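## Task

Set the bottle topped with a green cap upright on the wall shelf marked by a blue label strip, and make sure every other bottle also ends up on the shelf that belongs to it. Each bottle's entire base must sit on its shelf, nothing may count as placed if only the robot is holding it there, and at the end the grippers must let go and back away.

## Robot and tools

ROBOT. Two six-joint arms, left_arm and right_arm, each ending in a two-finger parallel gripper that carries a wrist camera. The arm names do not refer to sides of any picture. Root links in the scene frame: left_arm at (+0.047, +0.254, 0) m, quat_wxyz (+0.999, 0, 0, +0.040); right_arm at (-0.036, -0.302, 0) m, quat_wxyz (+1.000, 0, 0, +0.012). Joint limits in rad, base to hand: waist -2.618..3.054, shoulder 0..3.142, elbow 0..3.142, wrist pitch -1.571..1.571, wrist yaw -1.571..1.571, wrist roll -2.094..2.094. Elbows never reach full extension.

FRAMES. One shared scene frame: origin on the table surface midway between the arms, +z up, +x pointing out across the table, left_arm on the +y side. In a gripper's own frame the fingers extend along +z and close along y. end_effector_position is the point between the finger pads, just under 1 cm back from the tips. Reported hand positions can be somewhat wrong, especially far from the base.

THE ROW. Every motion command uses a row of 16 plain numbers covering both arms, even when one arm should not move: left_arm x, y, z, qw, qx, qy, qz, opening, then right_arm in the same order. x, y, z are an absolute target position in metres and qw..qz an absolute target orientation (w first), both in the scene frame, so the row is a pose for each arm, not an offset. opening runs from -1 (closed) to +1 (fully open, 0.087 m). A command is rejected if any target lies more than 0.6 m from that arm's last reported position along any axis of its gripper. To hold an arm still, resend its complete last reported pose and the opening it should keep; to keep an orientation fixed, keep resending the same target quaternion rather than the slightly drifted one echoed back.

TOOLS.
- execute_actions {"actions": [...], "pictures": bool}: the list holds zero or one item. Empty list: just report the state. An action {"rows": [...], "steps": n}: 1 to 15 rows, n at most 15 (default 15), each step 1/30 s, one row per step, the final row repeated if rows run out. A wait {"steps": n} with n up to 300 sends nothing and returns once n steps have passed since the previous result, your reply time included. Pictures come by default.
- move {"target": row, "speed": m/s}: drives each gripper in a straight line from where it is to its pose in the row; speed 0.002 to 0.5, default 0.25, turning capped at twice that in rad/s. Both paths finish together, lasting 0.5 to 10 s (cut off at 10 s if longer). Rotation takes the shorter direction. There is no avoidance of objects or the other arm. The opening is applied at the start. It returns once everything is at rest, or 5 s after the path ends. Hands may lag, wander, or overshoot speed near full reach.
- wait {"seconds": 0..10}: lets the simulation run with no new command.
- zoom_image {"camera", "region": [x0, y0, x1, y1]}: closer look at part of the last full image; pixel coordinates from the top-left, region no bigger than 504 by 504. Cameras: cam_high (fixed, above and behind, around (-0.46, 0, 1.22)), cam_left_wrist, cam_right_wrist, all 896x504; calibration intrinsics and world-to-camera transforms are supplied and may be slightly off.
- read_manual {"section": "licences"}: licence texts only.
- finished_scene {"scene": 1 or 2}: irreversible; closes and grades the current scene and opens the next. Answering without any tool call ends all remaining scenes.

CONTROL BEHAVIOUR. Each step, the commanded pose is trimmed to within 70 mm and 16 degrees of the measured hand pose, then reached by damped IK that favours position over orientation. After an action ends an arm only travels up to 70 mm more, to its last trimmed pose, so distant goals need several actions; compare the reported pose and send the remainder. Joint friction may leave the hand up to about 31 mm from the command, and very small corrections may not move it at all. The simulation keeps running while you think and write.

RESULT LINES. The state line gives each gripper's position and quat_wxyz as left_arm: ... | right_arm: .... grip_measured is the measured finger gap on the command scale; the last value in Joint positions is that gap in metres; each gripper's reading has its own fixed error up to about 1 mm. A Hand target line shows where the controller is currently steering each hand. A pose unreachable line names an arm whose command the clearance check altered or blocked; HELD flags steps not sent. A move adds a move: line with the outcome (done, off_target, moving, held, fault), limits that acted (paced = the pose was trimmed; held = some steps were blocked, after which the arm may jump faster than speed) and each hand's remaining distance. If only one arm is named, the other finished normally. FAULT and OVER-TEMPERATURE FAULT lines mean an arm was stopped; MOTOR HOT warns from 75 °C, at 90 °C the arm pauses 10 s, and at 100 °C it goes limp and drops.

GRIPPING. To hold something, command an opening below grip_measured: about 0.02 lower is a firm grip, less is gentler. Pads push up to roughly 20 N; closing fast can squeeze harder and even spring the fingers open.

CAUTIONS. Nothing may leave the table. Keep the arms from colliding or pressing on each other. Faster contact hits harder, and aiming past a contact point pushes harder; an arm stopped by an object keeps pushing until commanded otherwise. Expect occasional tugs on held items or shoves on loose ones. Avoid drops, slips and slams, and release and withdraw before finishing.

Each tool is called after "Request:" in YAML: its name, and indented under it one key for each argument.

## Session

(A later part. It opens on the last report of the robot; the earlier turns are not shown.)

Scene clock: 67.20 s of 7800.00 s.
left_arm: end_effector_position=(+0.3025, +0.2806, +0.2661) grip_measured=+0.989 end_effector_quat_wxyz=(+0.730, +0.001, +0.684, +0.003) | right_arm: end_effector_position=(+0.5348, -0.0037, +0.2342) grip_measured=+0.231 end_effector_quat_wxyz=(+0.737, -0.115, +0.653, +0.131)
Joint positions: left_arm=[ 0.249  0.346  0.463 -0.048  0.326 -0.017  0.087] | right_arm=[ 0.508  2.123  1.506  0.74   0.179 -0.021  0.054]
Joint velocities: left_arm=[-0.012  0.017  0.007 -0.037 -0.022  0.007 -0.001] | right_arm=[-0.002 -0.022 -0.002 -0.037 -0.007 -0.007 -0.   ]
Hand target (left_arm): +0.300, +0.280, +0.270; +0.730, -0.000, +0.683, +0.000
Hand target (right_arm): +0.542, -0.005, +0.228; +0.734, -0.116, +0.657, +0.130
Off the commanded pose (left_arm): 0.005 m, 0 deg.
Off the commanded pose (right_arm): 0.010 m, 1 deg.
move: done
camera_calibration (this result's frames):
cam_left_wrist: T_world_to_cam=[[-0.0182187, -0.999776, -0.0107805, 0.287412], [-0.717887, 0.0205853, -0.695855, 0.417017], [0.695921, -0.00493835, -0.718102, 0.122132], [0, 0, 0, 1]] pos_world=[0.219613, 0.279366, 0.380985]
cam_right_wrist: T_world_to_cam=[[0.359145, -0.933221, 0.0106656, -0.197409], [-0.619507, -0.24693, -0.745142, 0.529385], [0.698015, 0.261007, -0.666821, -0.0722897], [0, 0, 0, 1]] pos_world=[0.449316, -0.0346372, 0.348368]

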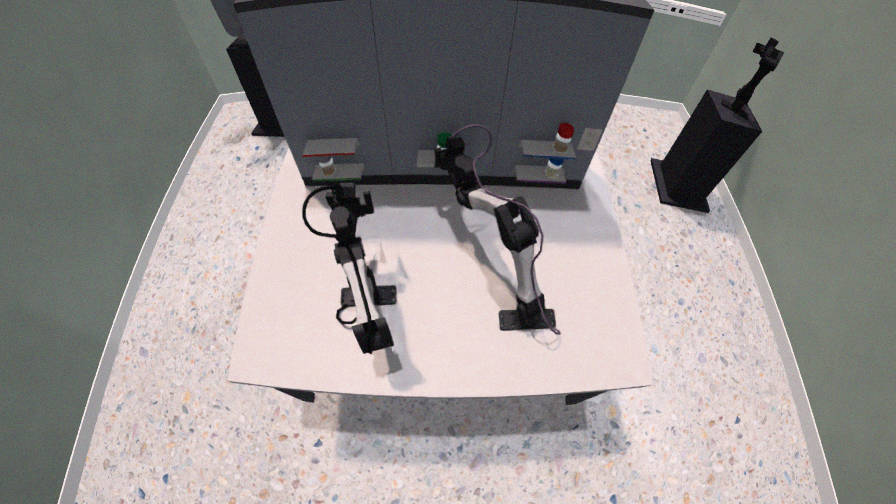

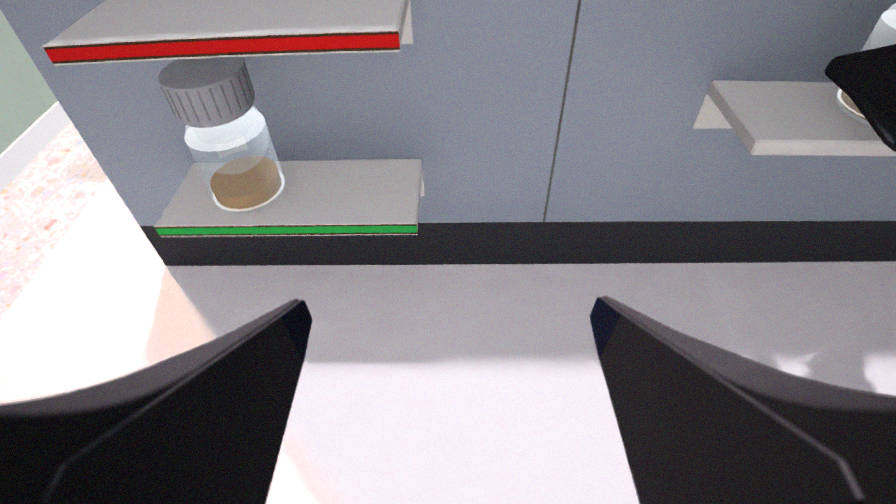

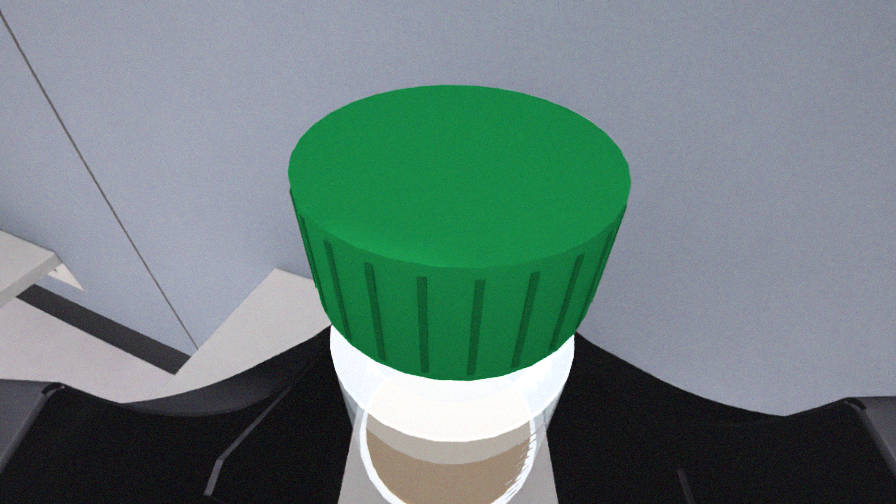

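Request:
move:
  target: [0.30,0.28,0.27,0.73,0,0.683,0,1,0.53,-0.01,0.30,0.734,-0.116,0.657,0.13,0.1]
  speed: 0.08

Request:
move:
  target: [0.30,0.28,0.27,0.73,0,0.683,0,1,0.42,-0.10,0.35,0.734,-0.116,0.657,0.13,0.1]
  speed: 0.15

Request:
move:
  target: [0.30,0.28,0.27,0.73,0,0.683,0,1,0.42,-0.345,0.35,0.745,0,0.667,0,0.1]
  speed: 0.15

Scene clock: 70.33 s of 7800.00 s.
left_arm: end_effector_position=(+0.3025, +0.2806, +0.2661) grip_measured=+0.989 end_effector_quat_wxyz=(+0.730, +0.001, +0.684, +0.003) | right_arm: end_effector_position=(+0.5303, -0.0064, +0.2673) grip_measured=+0.231 end_effector_quat_wxyz=(+0.711, -0.126, +0.681, +0.122)
Joint positions: left_arm=[ 0.249  0.346  0.463 -0.048  0.326 -0.017  0.087] | right_arm=[ 0.507  2.051  1.614  0.48   0.178 -0.021  0.054]
Joint velocities: left_arm=[ 0.007 -0.002 -0.012  0.022  0.007 -0.066 -0.001] | right_arm=[-0.007  0.017 -0.007 -0.022 -0.022  0.007  0.001]
Hand target (left_arm): +0.300, +0.280, +0.270; +0.730, -0.000, +0.683, +0.000
Hand target (right_arm): +0.530, -0.010, +0.300; +0.734, -0.116, +0.657, +0.130
Off the commanded pose (left_arm): 0.005 m, 0 deg.
Off the commanded pose (right_arm): 0.033 m, 4 deg.
move: off_target (right_arm)
camera_calibration (this result's frames):
cam_left_wrist: T_world_to_cam=[[-0.0182187, -0.999776, -0.0107805, 0.287412], [-0.717887, 0.0205853, -0.695855, 0.417017], [0.695921, -0.00493835, -0.718102, 0.122132], [0, 0, 0, 1]] pos_world=[0.219613, 0.279366, 0.380985]
cam_right_wrist: T_world_to_cam=[[0.361034, -0.932253, 0.0236581, -0.203133], [-0.668646, -0.276464, -0.690275, 0.561771], [0.650051, 0.233394, -0.72316, -0.00605753], [0, 0, 0, 1]] pos_world=[0.452902, -0.0326479, 0.388201]

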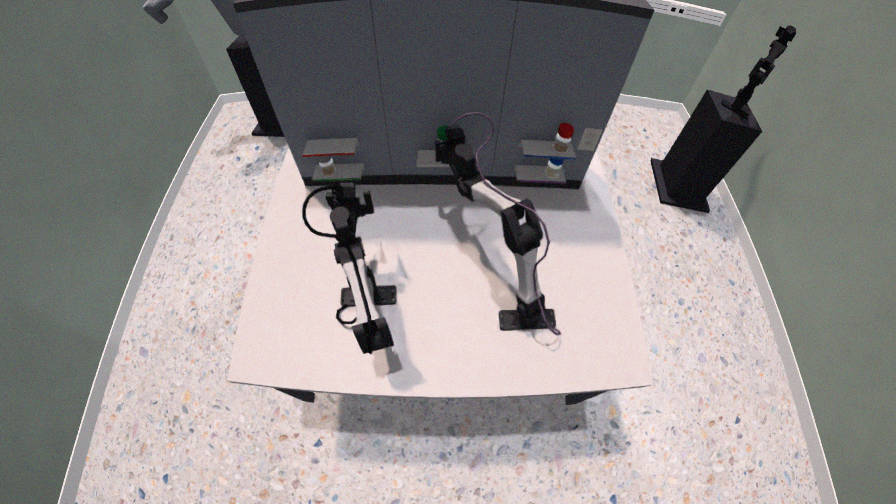

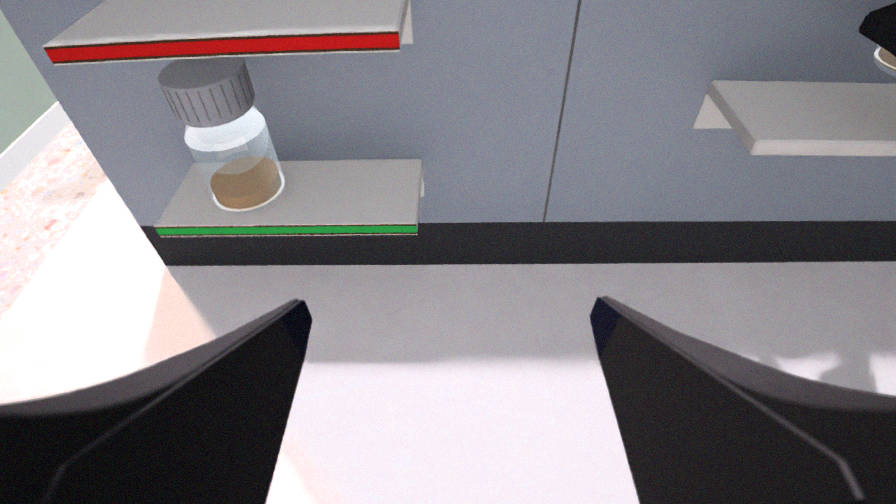

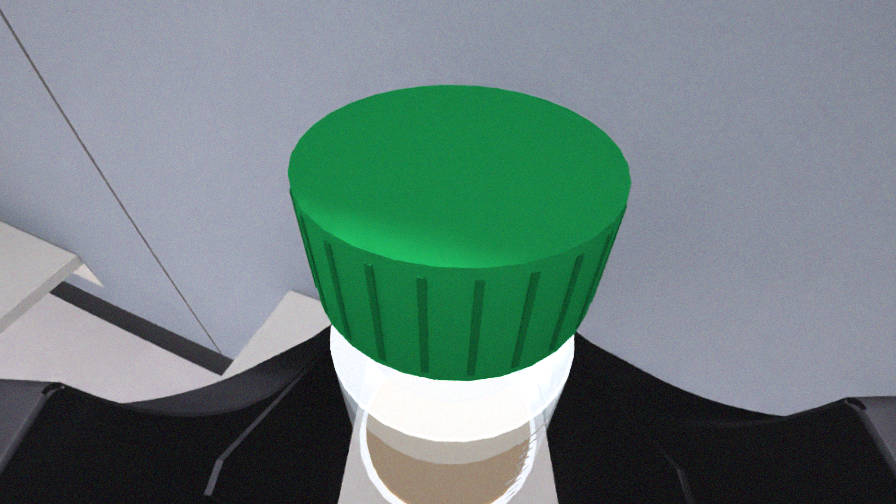

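Scene clock: 72.07 s of 7800.00 s.
left_arm: end_effector_position=(+0.3025, +0.2806, +0.2661) grip_measured=+0.989 end_effector_quat_wxyz=(+0.730, +0.001, +0.684, +0.003) | right_arm: end_effector_position=(+0.4236, -0.0951, +0.3454) grip_measured=+0.231 end_effector_quat_wxyz=(+0.727, -0.121, +0.665, +0.124)
Joint positions: left_arm=[ 0.249  0.346  0.463 -0.048  0.326 -0.017  0.087] | right_arm=[ 0.44   1.496  1.209  0.374  0.113 -0.021  0.054]
Joint velocities: left_arm=[ 0.012  0.012 -0.032  0.066  0.007 -0.007 -0.001] | right_arm=[-0.002  0.022 -0.007 -0.007  0.022 -0.037 -0.001]
Hand target (left_arm): +0.300, +0.280, +0.270; +0.730, -0.000, +0.683, +0.000
Hand target (right_arm): +0.421, -0.099, +0.351; +0.733, -0.116, +0.657, +0.130
Off the commanded pose (left_arm): 0.005 m, 0 deg.
Off the commanded pose (right_arm): 0.008 m, 1 deg.
move: done
camera_calibration (this result's frames):
cam_left_wrist: T_world_to_cam=[[-0.0182187, -0.999776, -0.0107805, 0.287412], [-0.717887, 0.0205853, -0.695855, 0.417017], [0.695921, -0.00493835, -0.718102, 0.122132], [0, 0, 0, 1]] pos_world=[0.219613, 0.279366, 0.380985]
cam_right_wrist: T_world_to_cam=[[0.35748, -0.933661, 0.022019, -0.247234], [-0.640047, -0.262094, -0.722251, 0.520119], [0.680109, 0.244098, -0.69128, 0.117723], [0, 0, 0, 1]] pos_world=[0.341217, -0.123248, 0.46248]

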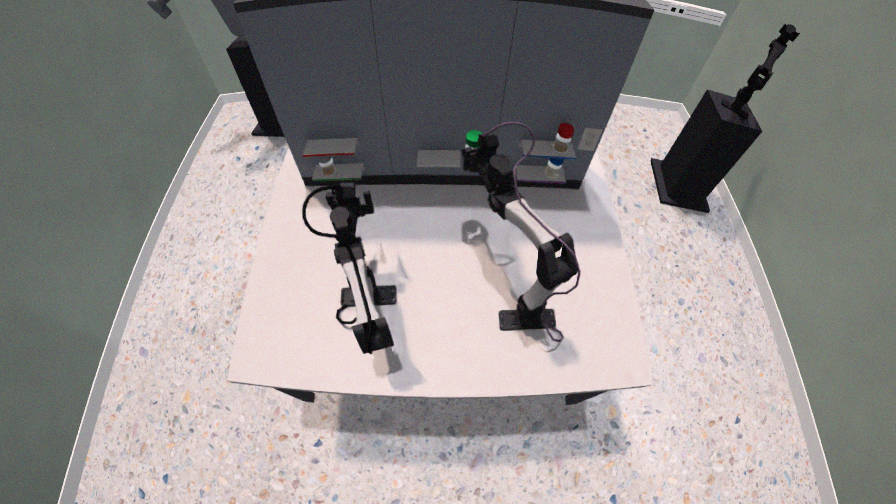

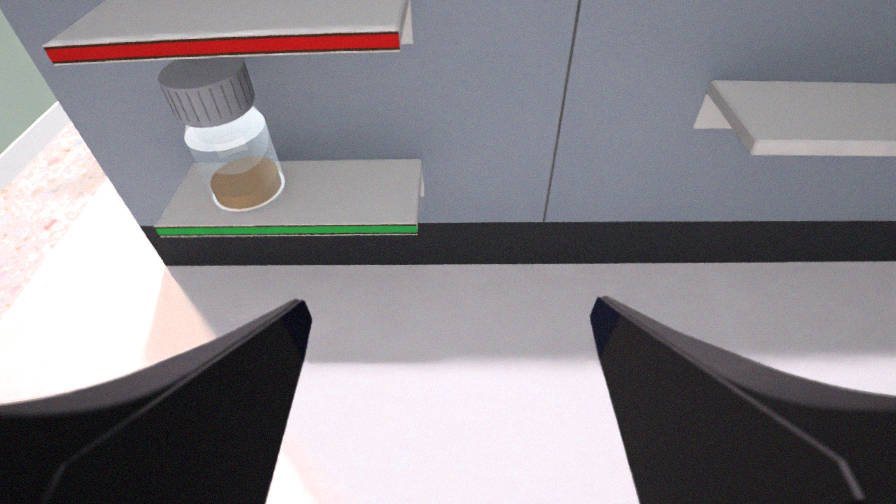

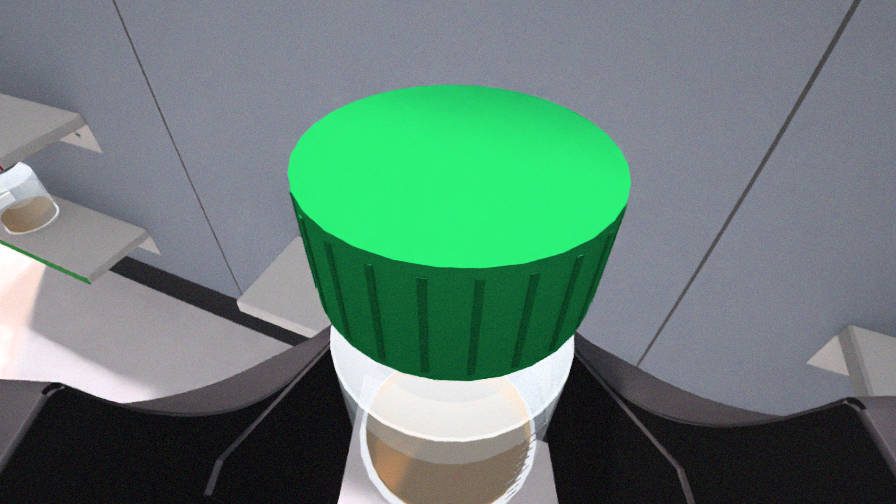

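Scene clock: 74.20 s of 7800.00 s.
left_arm: end_effector_position=(+0.3025, +0.2806, +0.2661) grip_measured=+0.989 end_effector_quat_wxyz=(+0.730, +0.001, +0.684, +0.002) | right_arm: end_effector_position=(+0.4237, -0.3469, +0.3363) grip_measured=+0.231 end_effector_quat_wxyz=(+0.730, +0.003, +0.683, -0.002)
Joint positions: left_arm=[ 0.249  0.346  0.463 -0.048  0.326 -0.017  0.087] | right_arm=[-0.179  1.338  1.062  0.343 -0.148  0.011  0.054]
Joint velocities: left_arm=[-0.027 -0.012  0.007 -0.022 -0.022  0.007  0.001] | right_arm=[-0.022  0.007 -0.002  0.066 -0.051  0.037  0.   ]
Hand target (left_arm): +0.300, +0.280, +0.270; +0.730, +0.000, +0.683, +0.000
Hand target (right_arm): +0.419, -0.346, +0.350; +0.746, +0.001, +0.665, +0.002
Off the commanded pose (left_arm): 0.005 m, 0 deg.
Off the commanded pose (right_arm): 0.014 m, 3 deg.
move: off_target (right_arm)
camera_calibration (this result's frames):
cam_left_wrist: T_world_to_cam=[[-0.0185993, -0.999769, -0.0108051, 0.287464], [-0.717885, 0.0208757, -0.695848, 0.416934], [0.695913, -0.00518542, -0.718108, 0.122204], [0, 0, 0, 1]] pos_world=[0.219614, 0.279328, 0.380984]
cam_right_wrist: T_world_to_cam=[[0.0102446, -0.999902, 0.00951689, -0.353792], [-0.706326, -0.013973, -0.707749, 0.556882], [0.707812, 0.000528578, -0.7064, 0.0816753], [0, 0, 0, 1]] pos_world=[0.339154, -0.34602, 0.455195]

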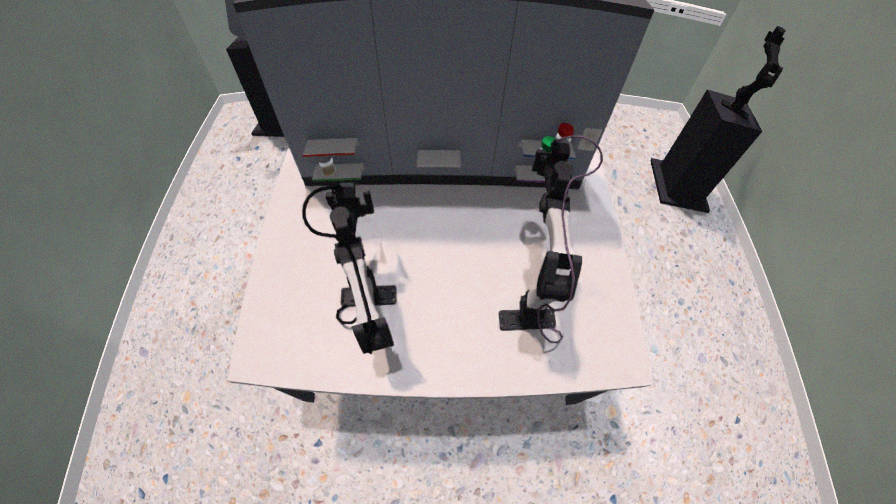

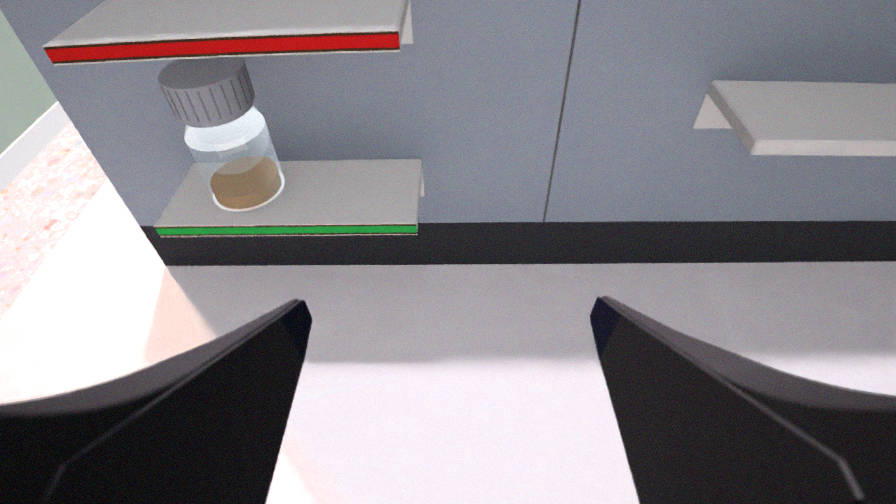

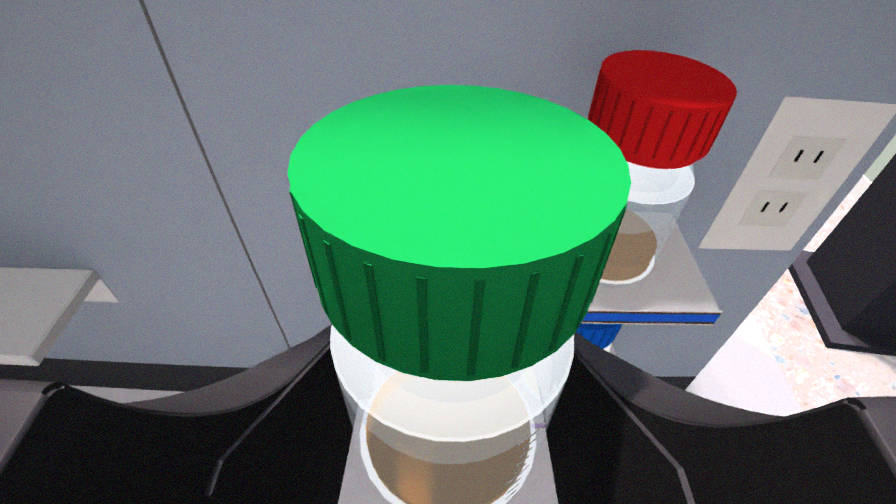

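Request:
move:
  target: [0.30,0.28,0.27,0.73,0,0.683,0,1,0.538,-0.34,0.35,0.745,0,0.667,0,0.1]
  speed: 0.1

Scene clock: 77.53 s of 7800.00 s.
left_arm: end_effector_position=(+0.3025, +0.2806, +0.2661) grip_measured=+0.989 end_effector_quat_wxyz=(+0.730, +0.001, +0.684, +0.002) | right_arm: end_effector_position=(+0.5324, -0.3433, +0.3229) grip_measured=+0.231 end_effector_quat_wxyz=(+0.719, +0.003, +0.695, +0.003)
Joint positions: left_arm=[ 0.249  0.346  0.463 -0.048  0.326 -0.017  0.087] | right_arm=[-0.131  1.753  1.445  0.342 -0.108  0.012  0.054]
Joint velocities: left_arm=[-0.007 -0.012  0.002 -0.037  0.037  0.022 -0.   ] | right_arm=[-0.002 -0.002  0.012 -0.007  0.022 -0.037 -0.002]
Hand target (left_arm): +0.300, +0.280, +0.270; +0.730, -0.000, +0.683, +0.000
Hand target (right_arm): +0.536, -0.340, +0.349; +0.745, -0.000, +0.667, +0.000
Off the commanded pose (left_arm): 0.005 m, 0 deg.
Off the commanded pose (right_arm): 0.028 m, 4 deg.
move: off_target (right_arm)
camera_calibration (this result's frames):
cam_left_wrist: T_world_to_cam=[[-0.0185993, -0.999769, -0.0108051, 0.287464], [-0.717885, 0.0208757, -0.695848, 0.416934], [0.695913, -0.00518542, -0.718108, 0.122204], [0, 0, 0, 1]] pos_world=[0.219614, 0.279328, 0.380984]
cam_right_wrist: T_world_to_cam=[[0.0185108, -0.999826, 0.00236753, -0.353267], [-0.728665, -0.0151119, -0.684704, 0.628287], [0.68462, 0.0109493, -0.728818, 0.0184704], [0, 0, 0, 1]] pos_world=[0.451705, -0.343913, 0.444488]

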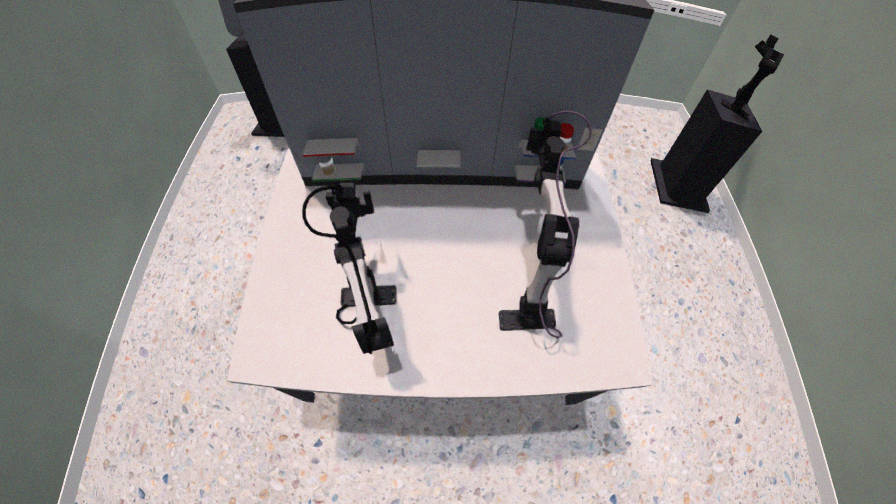

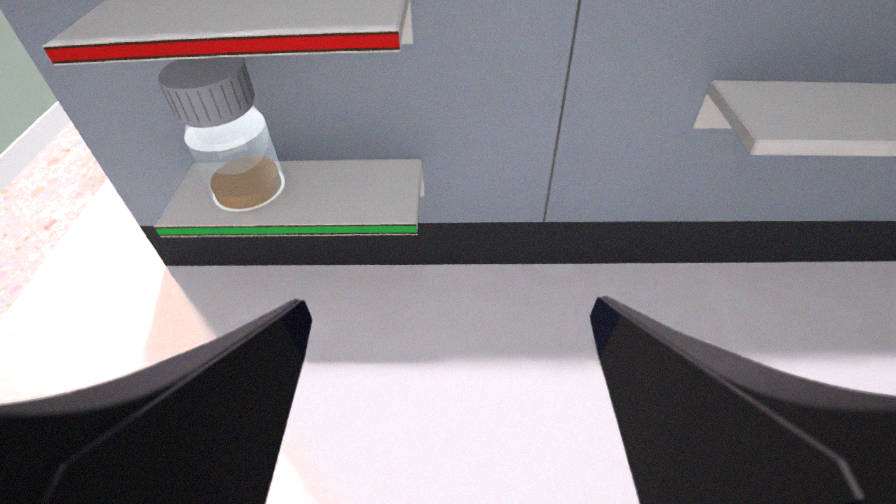

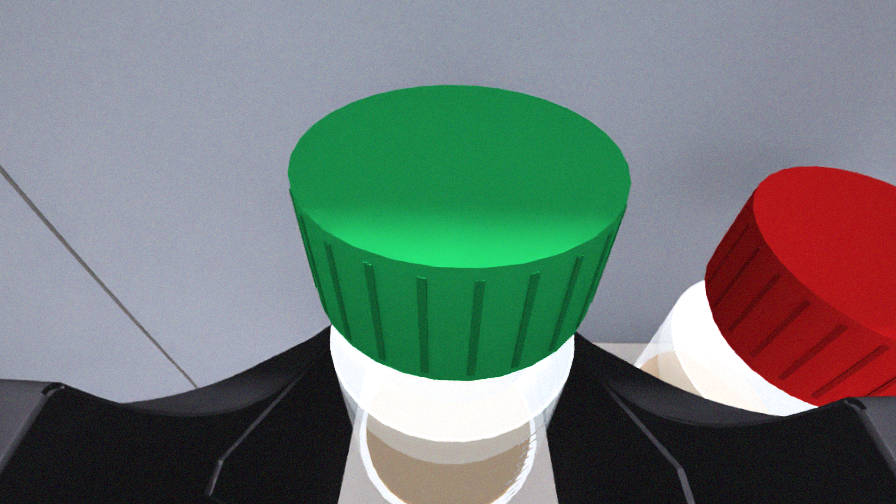

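Request:
move:
  target: [0.30,0.28,0.27,0.73,0,0.683,0,1,0.538,-0.335,0.29,0.745,0,0.667,0,0.1]
  speed: 0.04

Scene clock: 80.37 s of 7800.00 s.
left_arm: end_effector_position=(+0.3025, +0.2806, +0.2661) grip_measured=+0.989 end_effector_quat_wxyz=(+0.730, +0.001, +0.684, +0.002) | right_arm: end_effector_position=(+0.5339, -0.3397, +0.3032) grip_measured=+0.231 end_effector_quat_wxyz=(+0.748, +0.001, +0.664, -0.001)
Joint positions: left_arm=[ 0.249  0.346  0.463 -0.048  0.326 -0.017  0.087] | right_arm=[-0.119  1.773  1.305  0.588 -0.092  0.012  0.054]
Joint velocities: left_arm=[ 0.002 -0.012 -0.007 -0.007 -0.022  0.022 -0.001] | right_arm=[-0.002 -0.007 -0.022  0.066  0.022 -0.022 -0.001]
Hand target (left_arm): +0.300, +0.280, +0.270; +0.730, -0.000, +0.683, +0.000
Hand target (right_arm): +0.537, -0.335, +0.290; +0.745, -0.001, +0.667, +0.001
Off the commanded pose (left_arm): 0.005 m, 0 deg.
Off the commanded pose (right_arm): 0.015 m, 1 deg.
move: off_target (right_arm)
camera_calibration (this result's frames):
cam_left_wrist: T_world_to_cam=[[-0.0185993, -0.999769, -0.0108051, 0.287464], [-0.717885, 0.0208757, -0.695848, 0.416934], [0.695913, -0.00518542, -0.718108, 0.122204], [0, 0, 0, 1]] pos_world=[0.219614, 0.279328, 0.380984]
cam_right_wrist: T_world_to_cam=[[0.0133932, -0.999848, 0.0111491, -0.3496], [-0.668168, -0.0172443, -0.74381, 0.600906], [0.74389, 0.00251254, -0.668298, -0.0498118], [0, 0, 0, 1]] pos_world=[0.443243, -0.339059, 0.417569]

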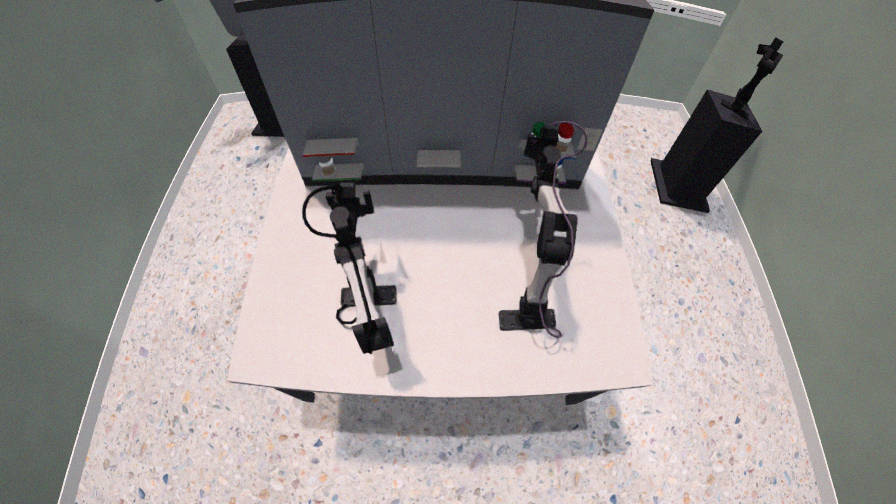

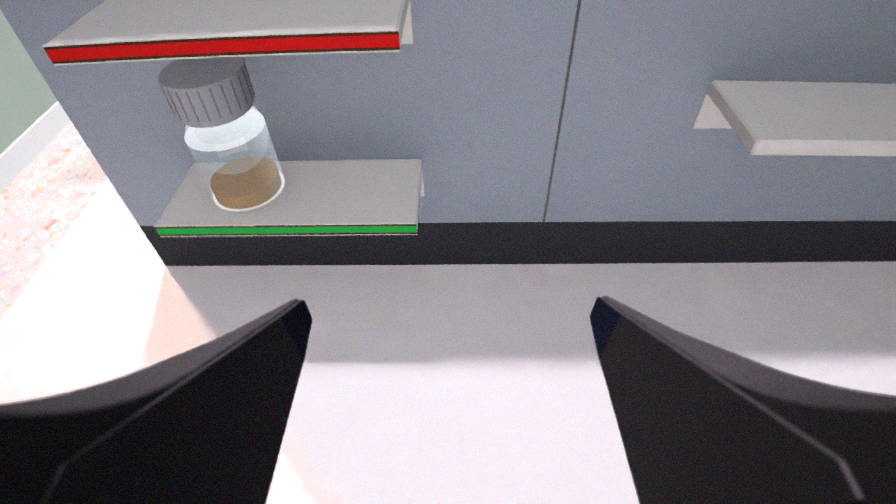

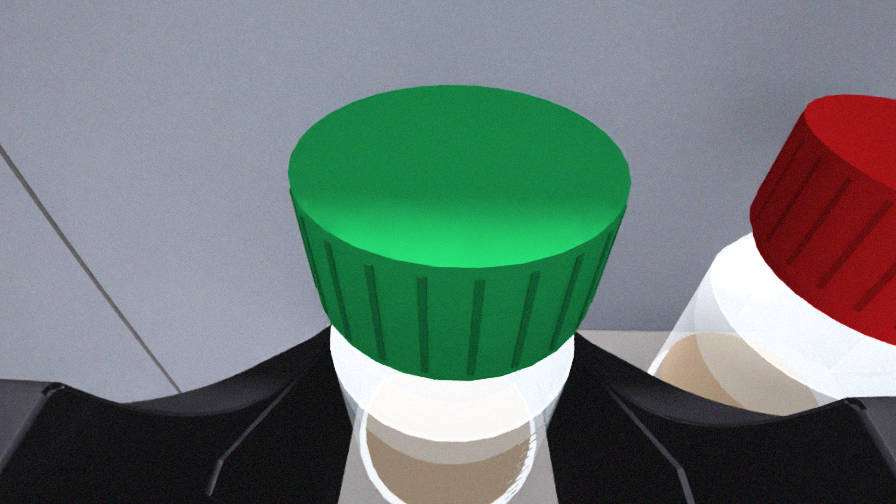

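Request:
move:
  target: [0.30,0.28,0.27,0.73,0,0.683,0,1,0.538,-0.338,0.278,0.745,0,0.667,0,0.1]
  speed: 0.03

Scene clock: 82.27 s of 7800.00 s.
left_arm: end_effector_position=(+0.3025, +0.2806, +0.2661) grip_measured=+0.989 end_effector_quat_wxyz=(+0.730, +0.001, +0.684, +0.002) | right_arm: end_effector_position=(+0.5335, -0.3397, +0.3042) grip_measured=+0.231 end_effector_quat_wxyz=(+0.759, +0.000, +0.651, -0.002)
Joint positions: left_arm=[ 0.249  0.346  0.463 -0.048  0.326 -0.017  0.087] | right_arm=[-0.119  1.778  1.278  0.655 -0.092  0.012  0.054]
Joint velocities: left_arm=[ 0.002 -0.017 -0.012 -0.022  0.007 -0.022 -0.   ] | right_arm=[-0.017  0.022 -0.007  0.022 -0.037 -0.022  0.001]
Hand target (left_arm): +0.300, +0.280, +0.270; +0.730, -0.000, +0.683, +0.000
Hand target (right_arm): +0.537, -0.338, +0.278; +0.745, +0.000, +0.667, -0.000
Off the commanded pose (left_arm): 0.005 m, 0 deg.
Off the commanded pose (right_arm): 0.027 m, 3 deg.
move: off_target (right_arm)
camera_calibration (this result's frames):
cam_left_wrist: T_world_to_cam=[[-0.0185993, -0.999769, -0.0108051, 0.287464], [-0.717885, 0.0208757, -0.695848, 0.416934], [0.695913, -0.00518542, -0.718108, 0.122204], [0, 0, 0, 1]] pos_world=[0.219614, 0.279328, 0.380984]
cam_right_wrist: T_world_to_cam=[[0.0129311, -0.999804, 0.0150172, -0.350483], [-0.641491, -0.0198154, -0.766874, 0.593247], [0.767021, 0.000283159, -0.641622, -0.070117], [0, 0, 0, 1]] pos_world=[0.438876, -0.338639, 0.415221]

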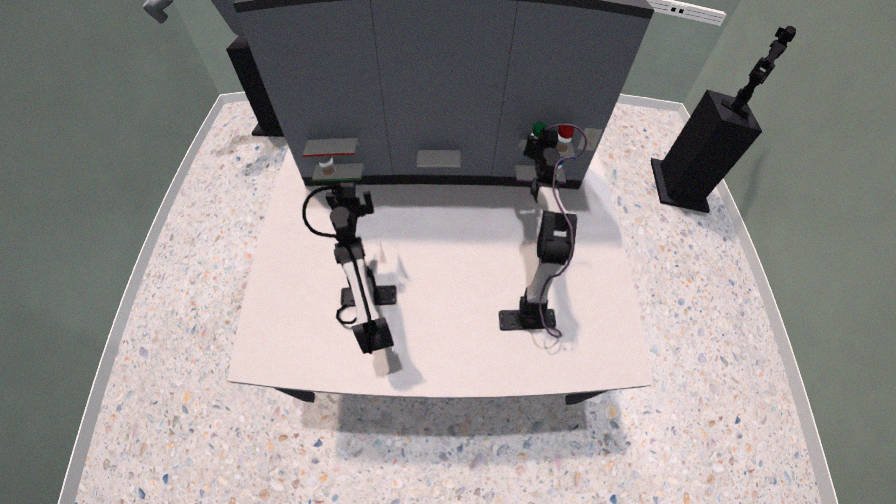

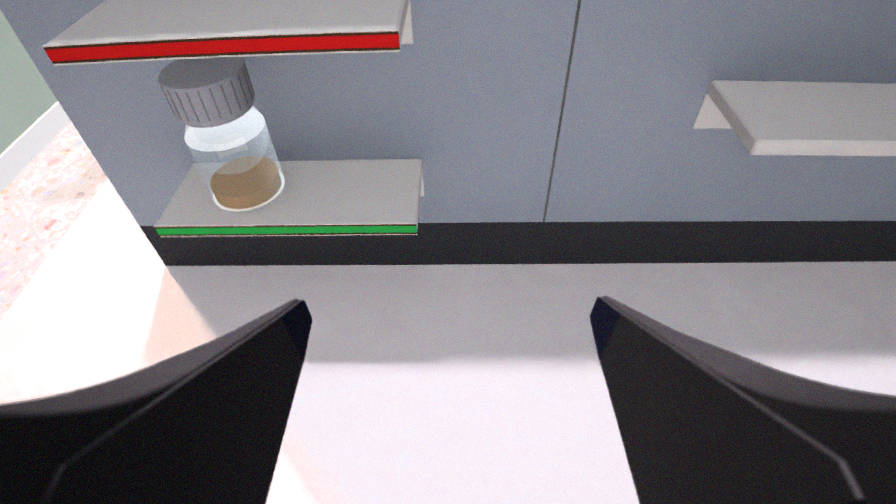

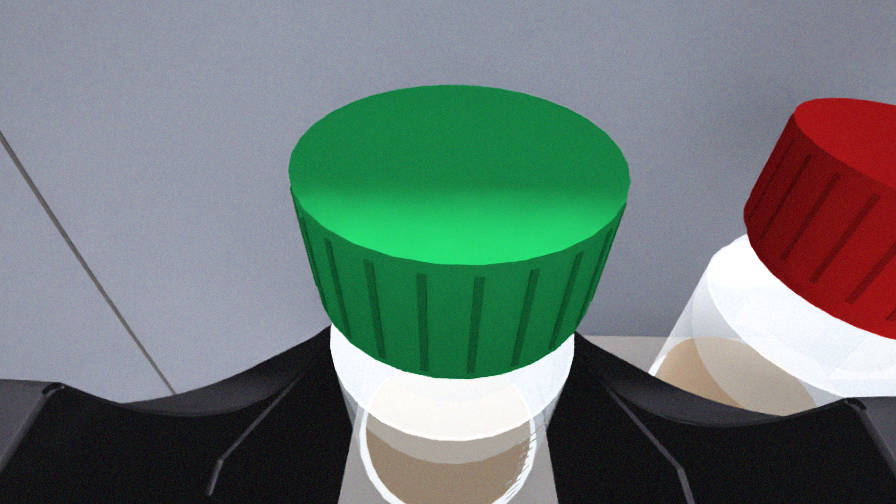

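Request:
move:
  target: [0.30,0.28,0.27,0.73,0,0.683,0,1,0.535,-0.34,0.28,0.737,0,0.676,0,0.1]
  speed: 0.03

Scene clock: 84.47 s of 7800.00 s.
left_arm: end_effector_position=(+0.3025, +0.2806, +0.2661) grip_measured=+0.989 end_effector_quat_wxyz=(+0.730, +0.001, +0.684, +0.002) | right_arm: end_effector_position=(+0.5336, -0.3397, +0.3041) grip_measured=+0.231 end_effector_quat_wxyz=(+0.760, -0.000, +0.650, -0.002)
Joint positions: left_arm=[ 0.249  0.346  0.463 -0.048  0.326 -0.017  0.087] | right_arm=[-0.119  1.778  1.278  0.656 -0.092  0.012  0.054]
Joint velocities: left_arm=[ 0.012  0.002 -0.017  0.022  0.007  0.007 -0.   ] | right_arm=[-0.017  0.002  0.002 -0.022 -0.051 -0.051  0.001]
Hand target (left_arm): +0.300, +0.280, +0.270; +0.730, -0.000, +0.683, +0.000
Hand target (right_arm): +0.534, -0.340, +0.280; +0.737, +0.000, +0.676, -0.000
Off the commanded pose (left_arm): 0.005 m, 0 deg.
Off the commanded pose (right_arm): 0.024 m, 4 deg.
move: off_target (right_arm)
camera_calibration (this result's frames):
cam_left_wrist: T_world_to_cam=[[-0.0185993, -0.999769, -0.0108051, 0.287464], [-0.717885, 0.0208757, -0.695848, 0.416934], [0.695913, -0.00518542, -0.718108, 0.122204], [0, 0, 0, 1]] pos_world=[0.219614, 0.279328, 0.380984]
cam_right_wrist: T_world_to_cam=[[0.0129197, -0.999803, 0.0151002, -0.350507], [-0.640909, -0.0198716, -0.76736, 0.593087], [0.767508, 0.000236218, -0.641039, -0.0706183], [0, 0, 0, 1]] pos_world=[0.438843, -0.338635, 0.415134]

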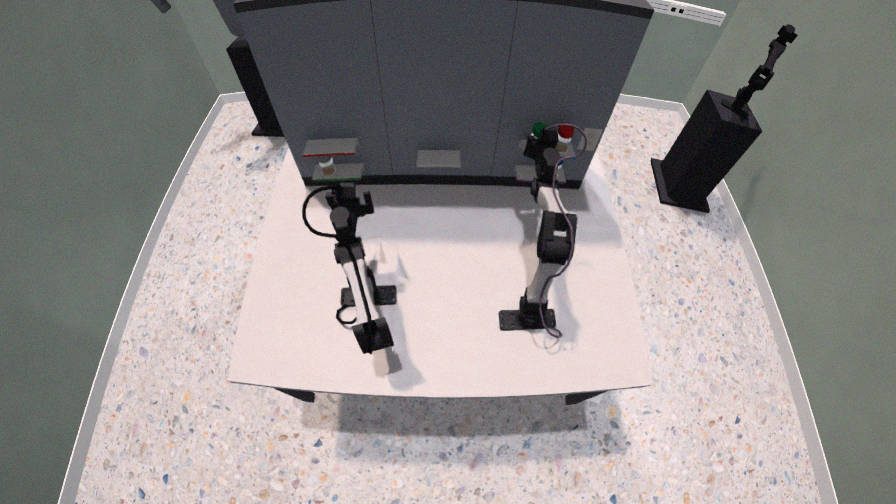

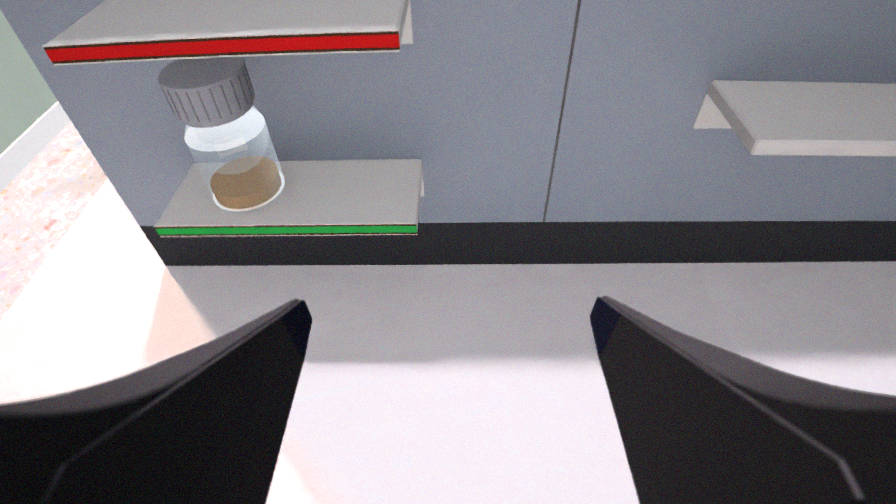

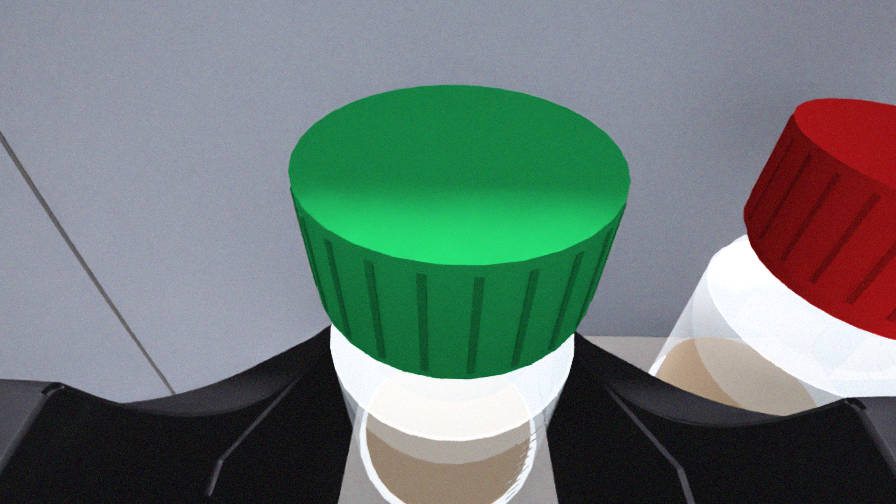

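Request:
move:
  target: [0.30,0.28,0.27,0.73,0,0.683,0,1,0.534,-0.34,0.295,0.75,0,0.661,0,0.6]
  speed: 0.03

Request:
move:
  target: [0.30,0.28,0.27,0.73,0,0.683,0,1,0.42,-0.34,0.315,0.75,0,0.661,0,0.6]
  speed: 0.1

Scene clock: 86.10 s of 7800.00 s.
left_arm: end_effector_position=(+0.3025, +0.2806, +0.2661) grip_measured=+0.989 end_effector_quat_wxyz=(+0.730, +0.001, +0.684, +0.002) | right_arm: end_effector_position=(+0.5336, -0.3397, +0.3032) grip_measured=+0.600 end_effector_quat_wxyz=(+0.758, +0.000, +0.652, -0.002)
Joint positions: left_arm=[ 0.249  0.346  0.463 -0.048  0.326 -0.017  0.087] | right_arm=[-0.119  1.778  1.278  0.652 -0.092  0.012  0.07 ]
Joint velocities: left_arm=[-0.007 -0.017 -0.007  0.051 -0.037 -0.022 -0.001] | right_arm=[ 0.007 -0.002 -0.012 -0.066 -0.022 -0.022  0.001]
Hand target (left_arm): +0.300, +0.280, +0.270; +0.730, -0.000, +0.683, +0.000
Hand target (right_arm): +0.534, -0.340, +0.295; +0.750, +0.000, +0.661, -0.000
Off the commanded pose (left_arm): 0.005 m, 0 deg.
Off the commanded pose (right_arm): 0.008 m, 1 deg.
move: done
camera_calibration (this result's frames):
cam_left_wrist: T_world_to_cam=[[-0.0185993, -0.999769, -0.0108051, 0.287464], [-0.717885, 0.0208757, -0.695848, 0.416934], [0.695913, -0.00518542, -0.718108, 0.122204], [0, 0, 0, 1]] pos_world=[0.219614, 0.279328, 0.380984]
cam_right_wrist: T_world_to_cam=[[0.0129763, -0.999808, 0.0146851, -0.350397], [-0.643818, -0.0195912, -0.764928, 0.593251], [0.765069, 0.000471349, -0.643949, -0.068962], [0, 0, 0, 1]] pos_world=[0.439253, -0.338675, 0.414532]

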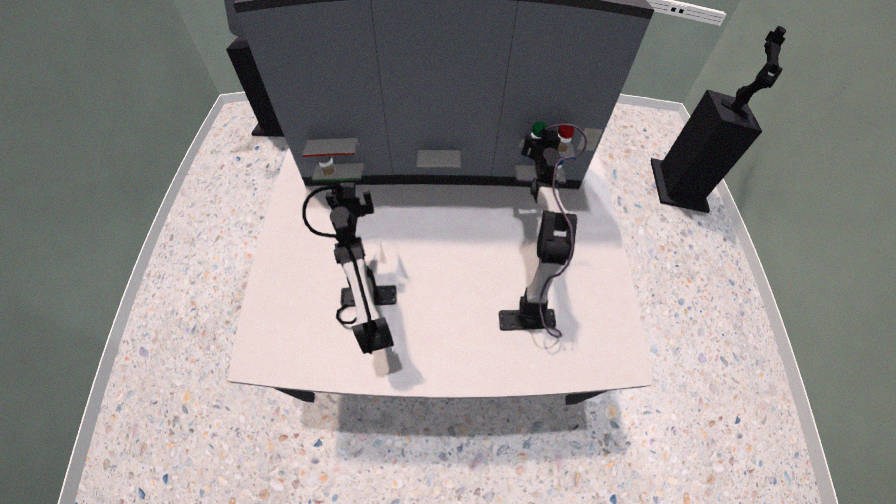

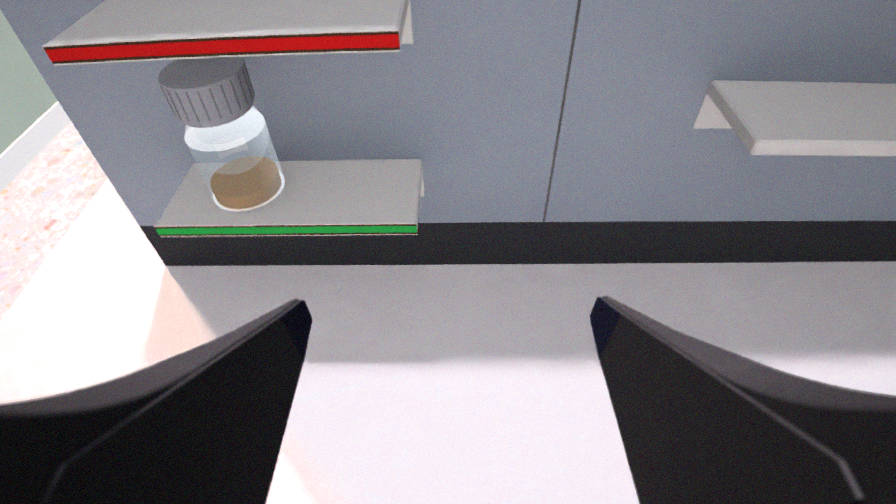

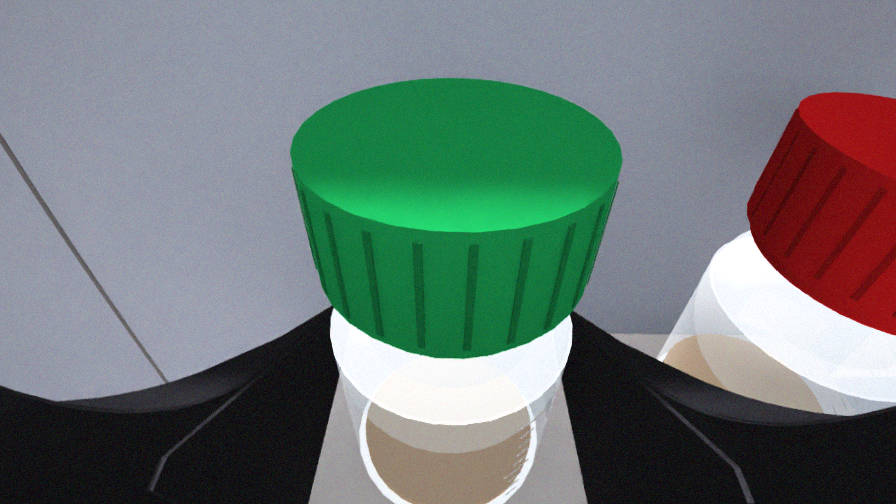

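Scene clock: 87.77 s of 7800.00 s.
left_arm: end_effector_position=(+0.3025, +0.2806, +0.2661) grip_measured=+0.989 end_effector_quat_wxyz=(+0.730, +0.001, +0.684, +0.002) | right_arm: end_effector_position=(+0.4252, -0.3377, +0.3267) grip_measured=+0.600 end_effector_quat_wxyz=(+0.760, -0.002, +0.650, -0.003)
Joint positions: left_arm=[ 0.249  0.346  0.463 -0.048  0.326 -0.017  0.087] | right_arm=[-0.15   1.347  0.941  0.562 -0.124  0.012  0.07 ]
Joint velocities: left_arm=[-0.017  0.002  0.012  0.007 -0.095 -0.095 -0.001] | right_arm=[-0.007 -0.022 -0.007 -0.066  0.007 -0.007  0.   ]
Hand target (left_arm): +0.300, +0.280, +0.270; +0.730, -0.000, +0.683, +0.000
Hand target (right_arm): +0.421, -0.340, +0.316; +0.750, +0.001, +0.661, -0.000
Off the commanded pose (left_arm): 0.005 m, 0 deg.
Off the commanded pose (right_arm): 0.013 m, 2 deg.
move: off_target (right_arm)
camera_calibration (this result's frames):
cam_left_wrist: T_world_to_cam=[[-0.0185993, -0.999769, -0.0108051, 0.287464], [-0.717885, 0.0208757, -0.695848, 0.416934], [0.695913, -0.00518542, -0.718108, 0.122204], [0, 0, 0, 1]] pos_world=[0.219614, 0.279328, 0.380984]
cam_right_wrist: T_world_to_cam=[[0.0144354, -0.999693, 0.0201256, -0.349632], [-0.640716, -0.0247005, -0.76738, 0.539275], [0.767642, -0.00181736, -0.640876, 0.0261491], [0, 0, 0, 1]] pos_world=[0.330496, -0.336157, 0.437624]

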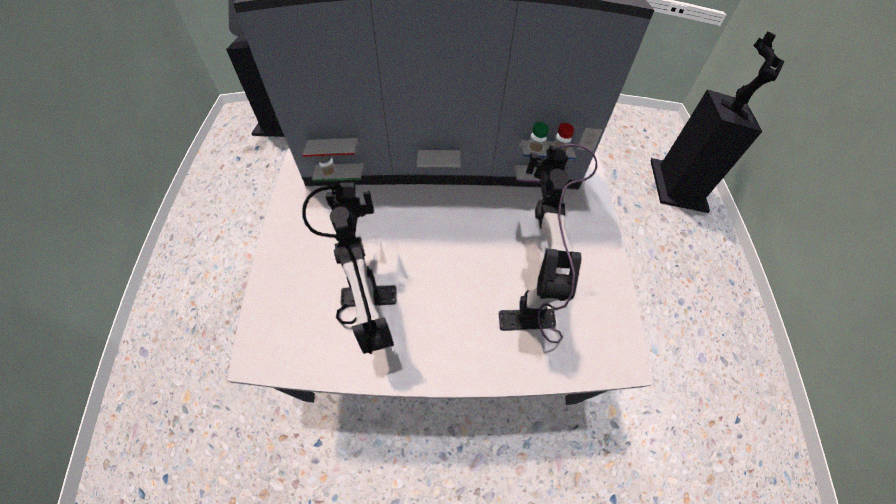

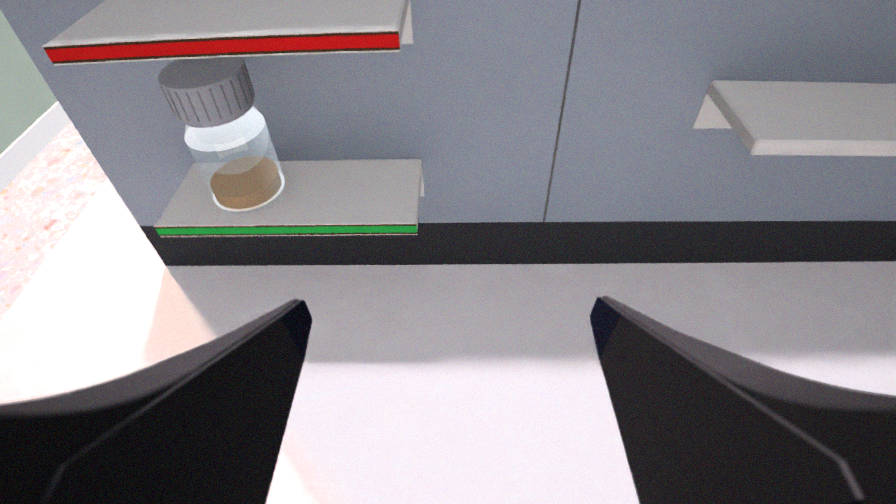

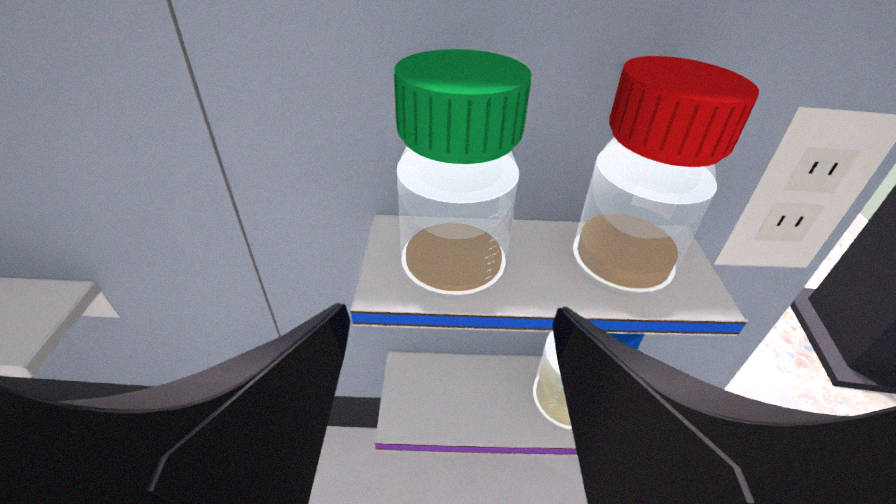

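Request:
finished_scene:
  scene: 2

The scene is finished: the task was done.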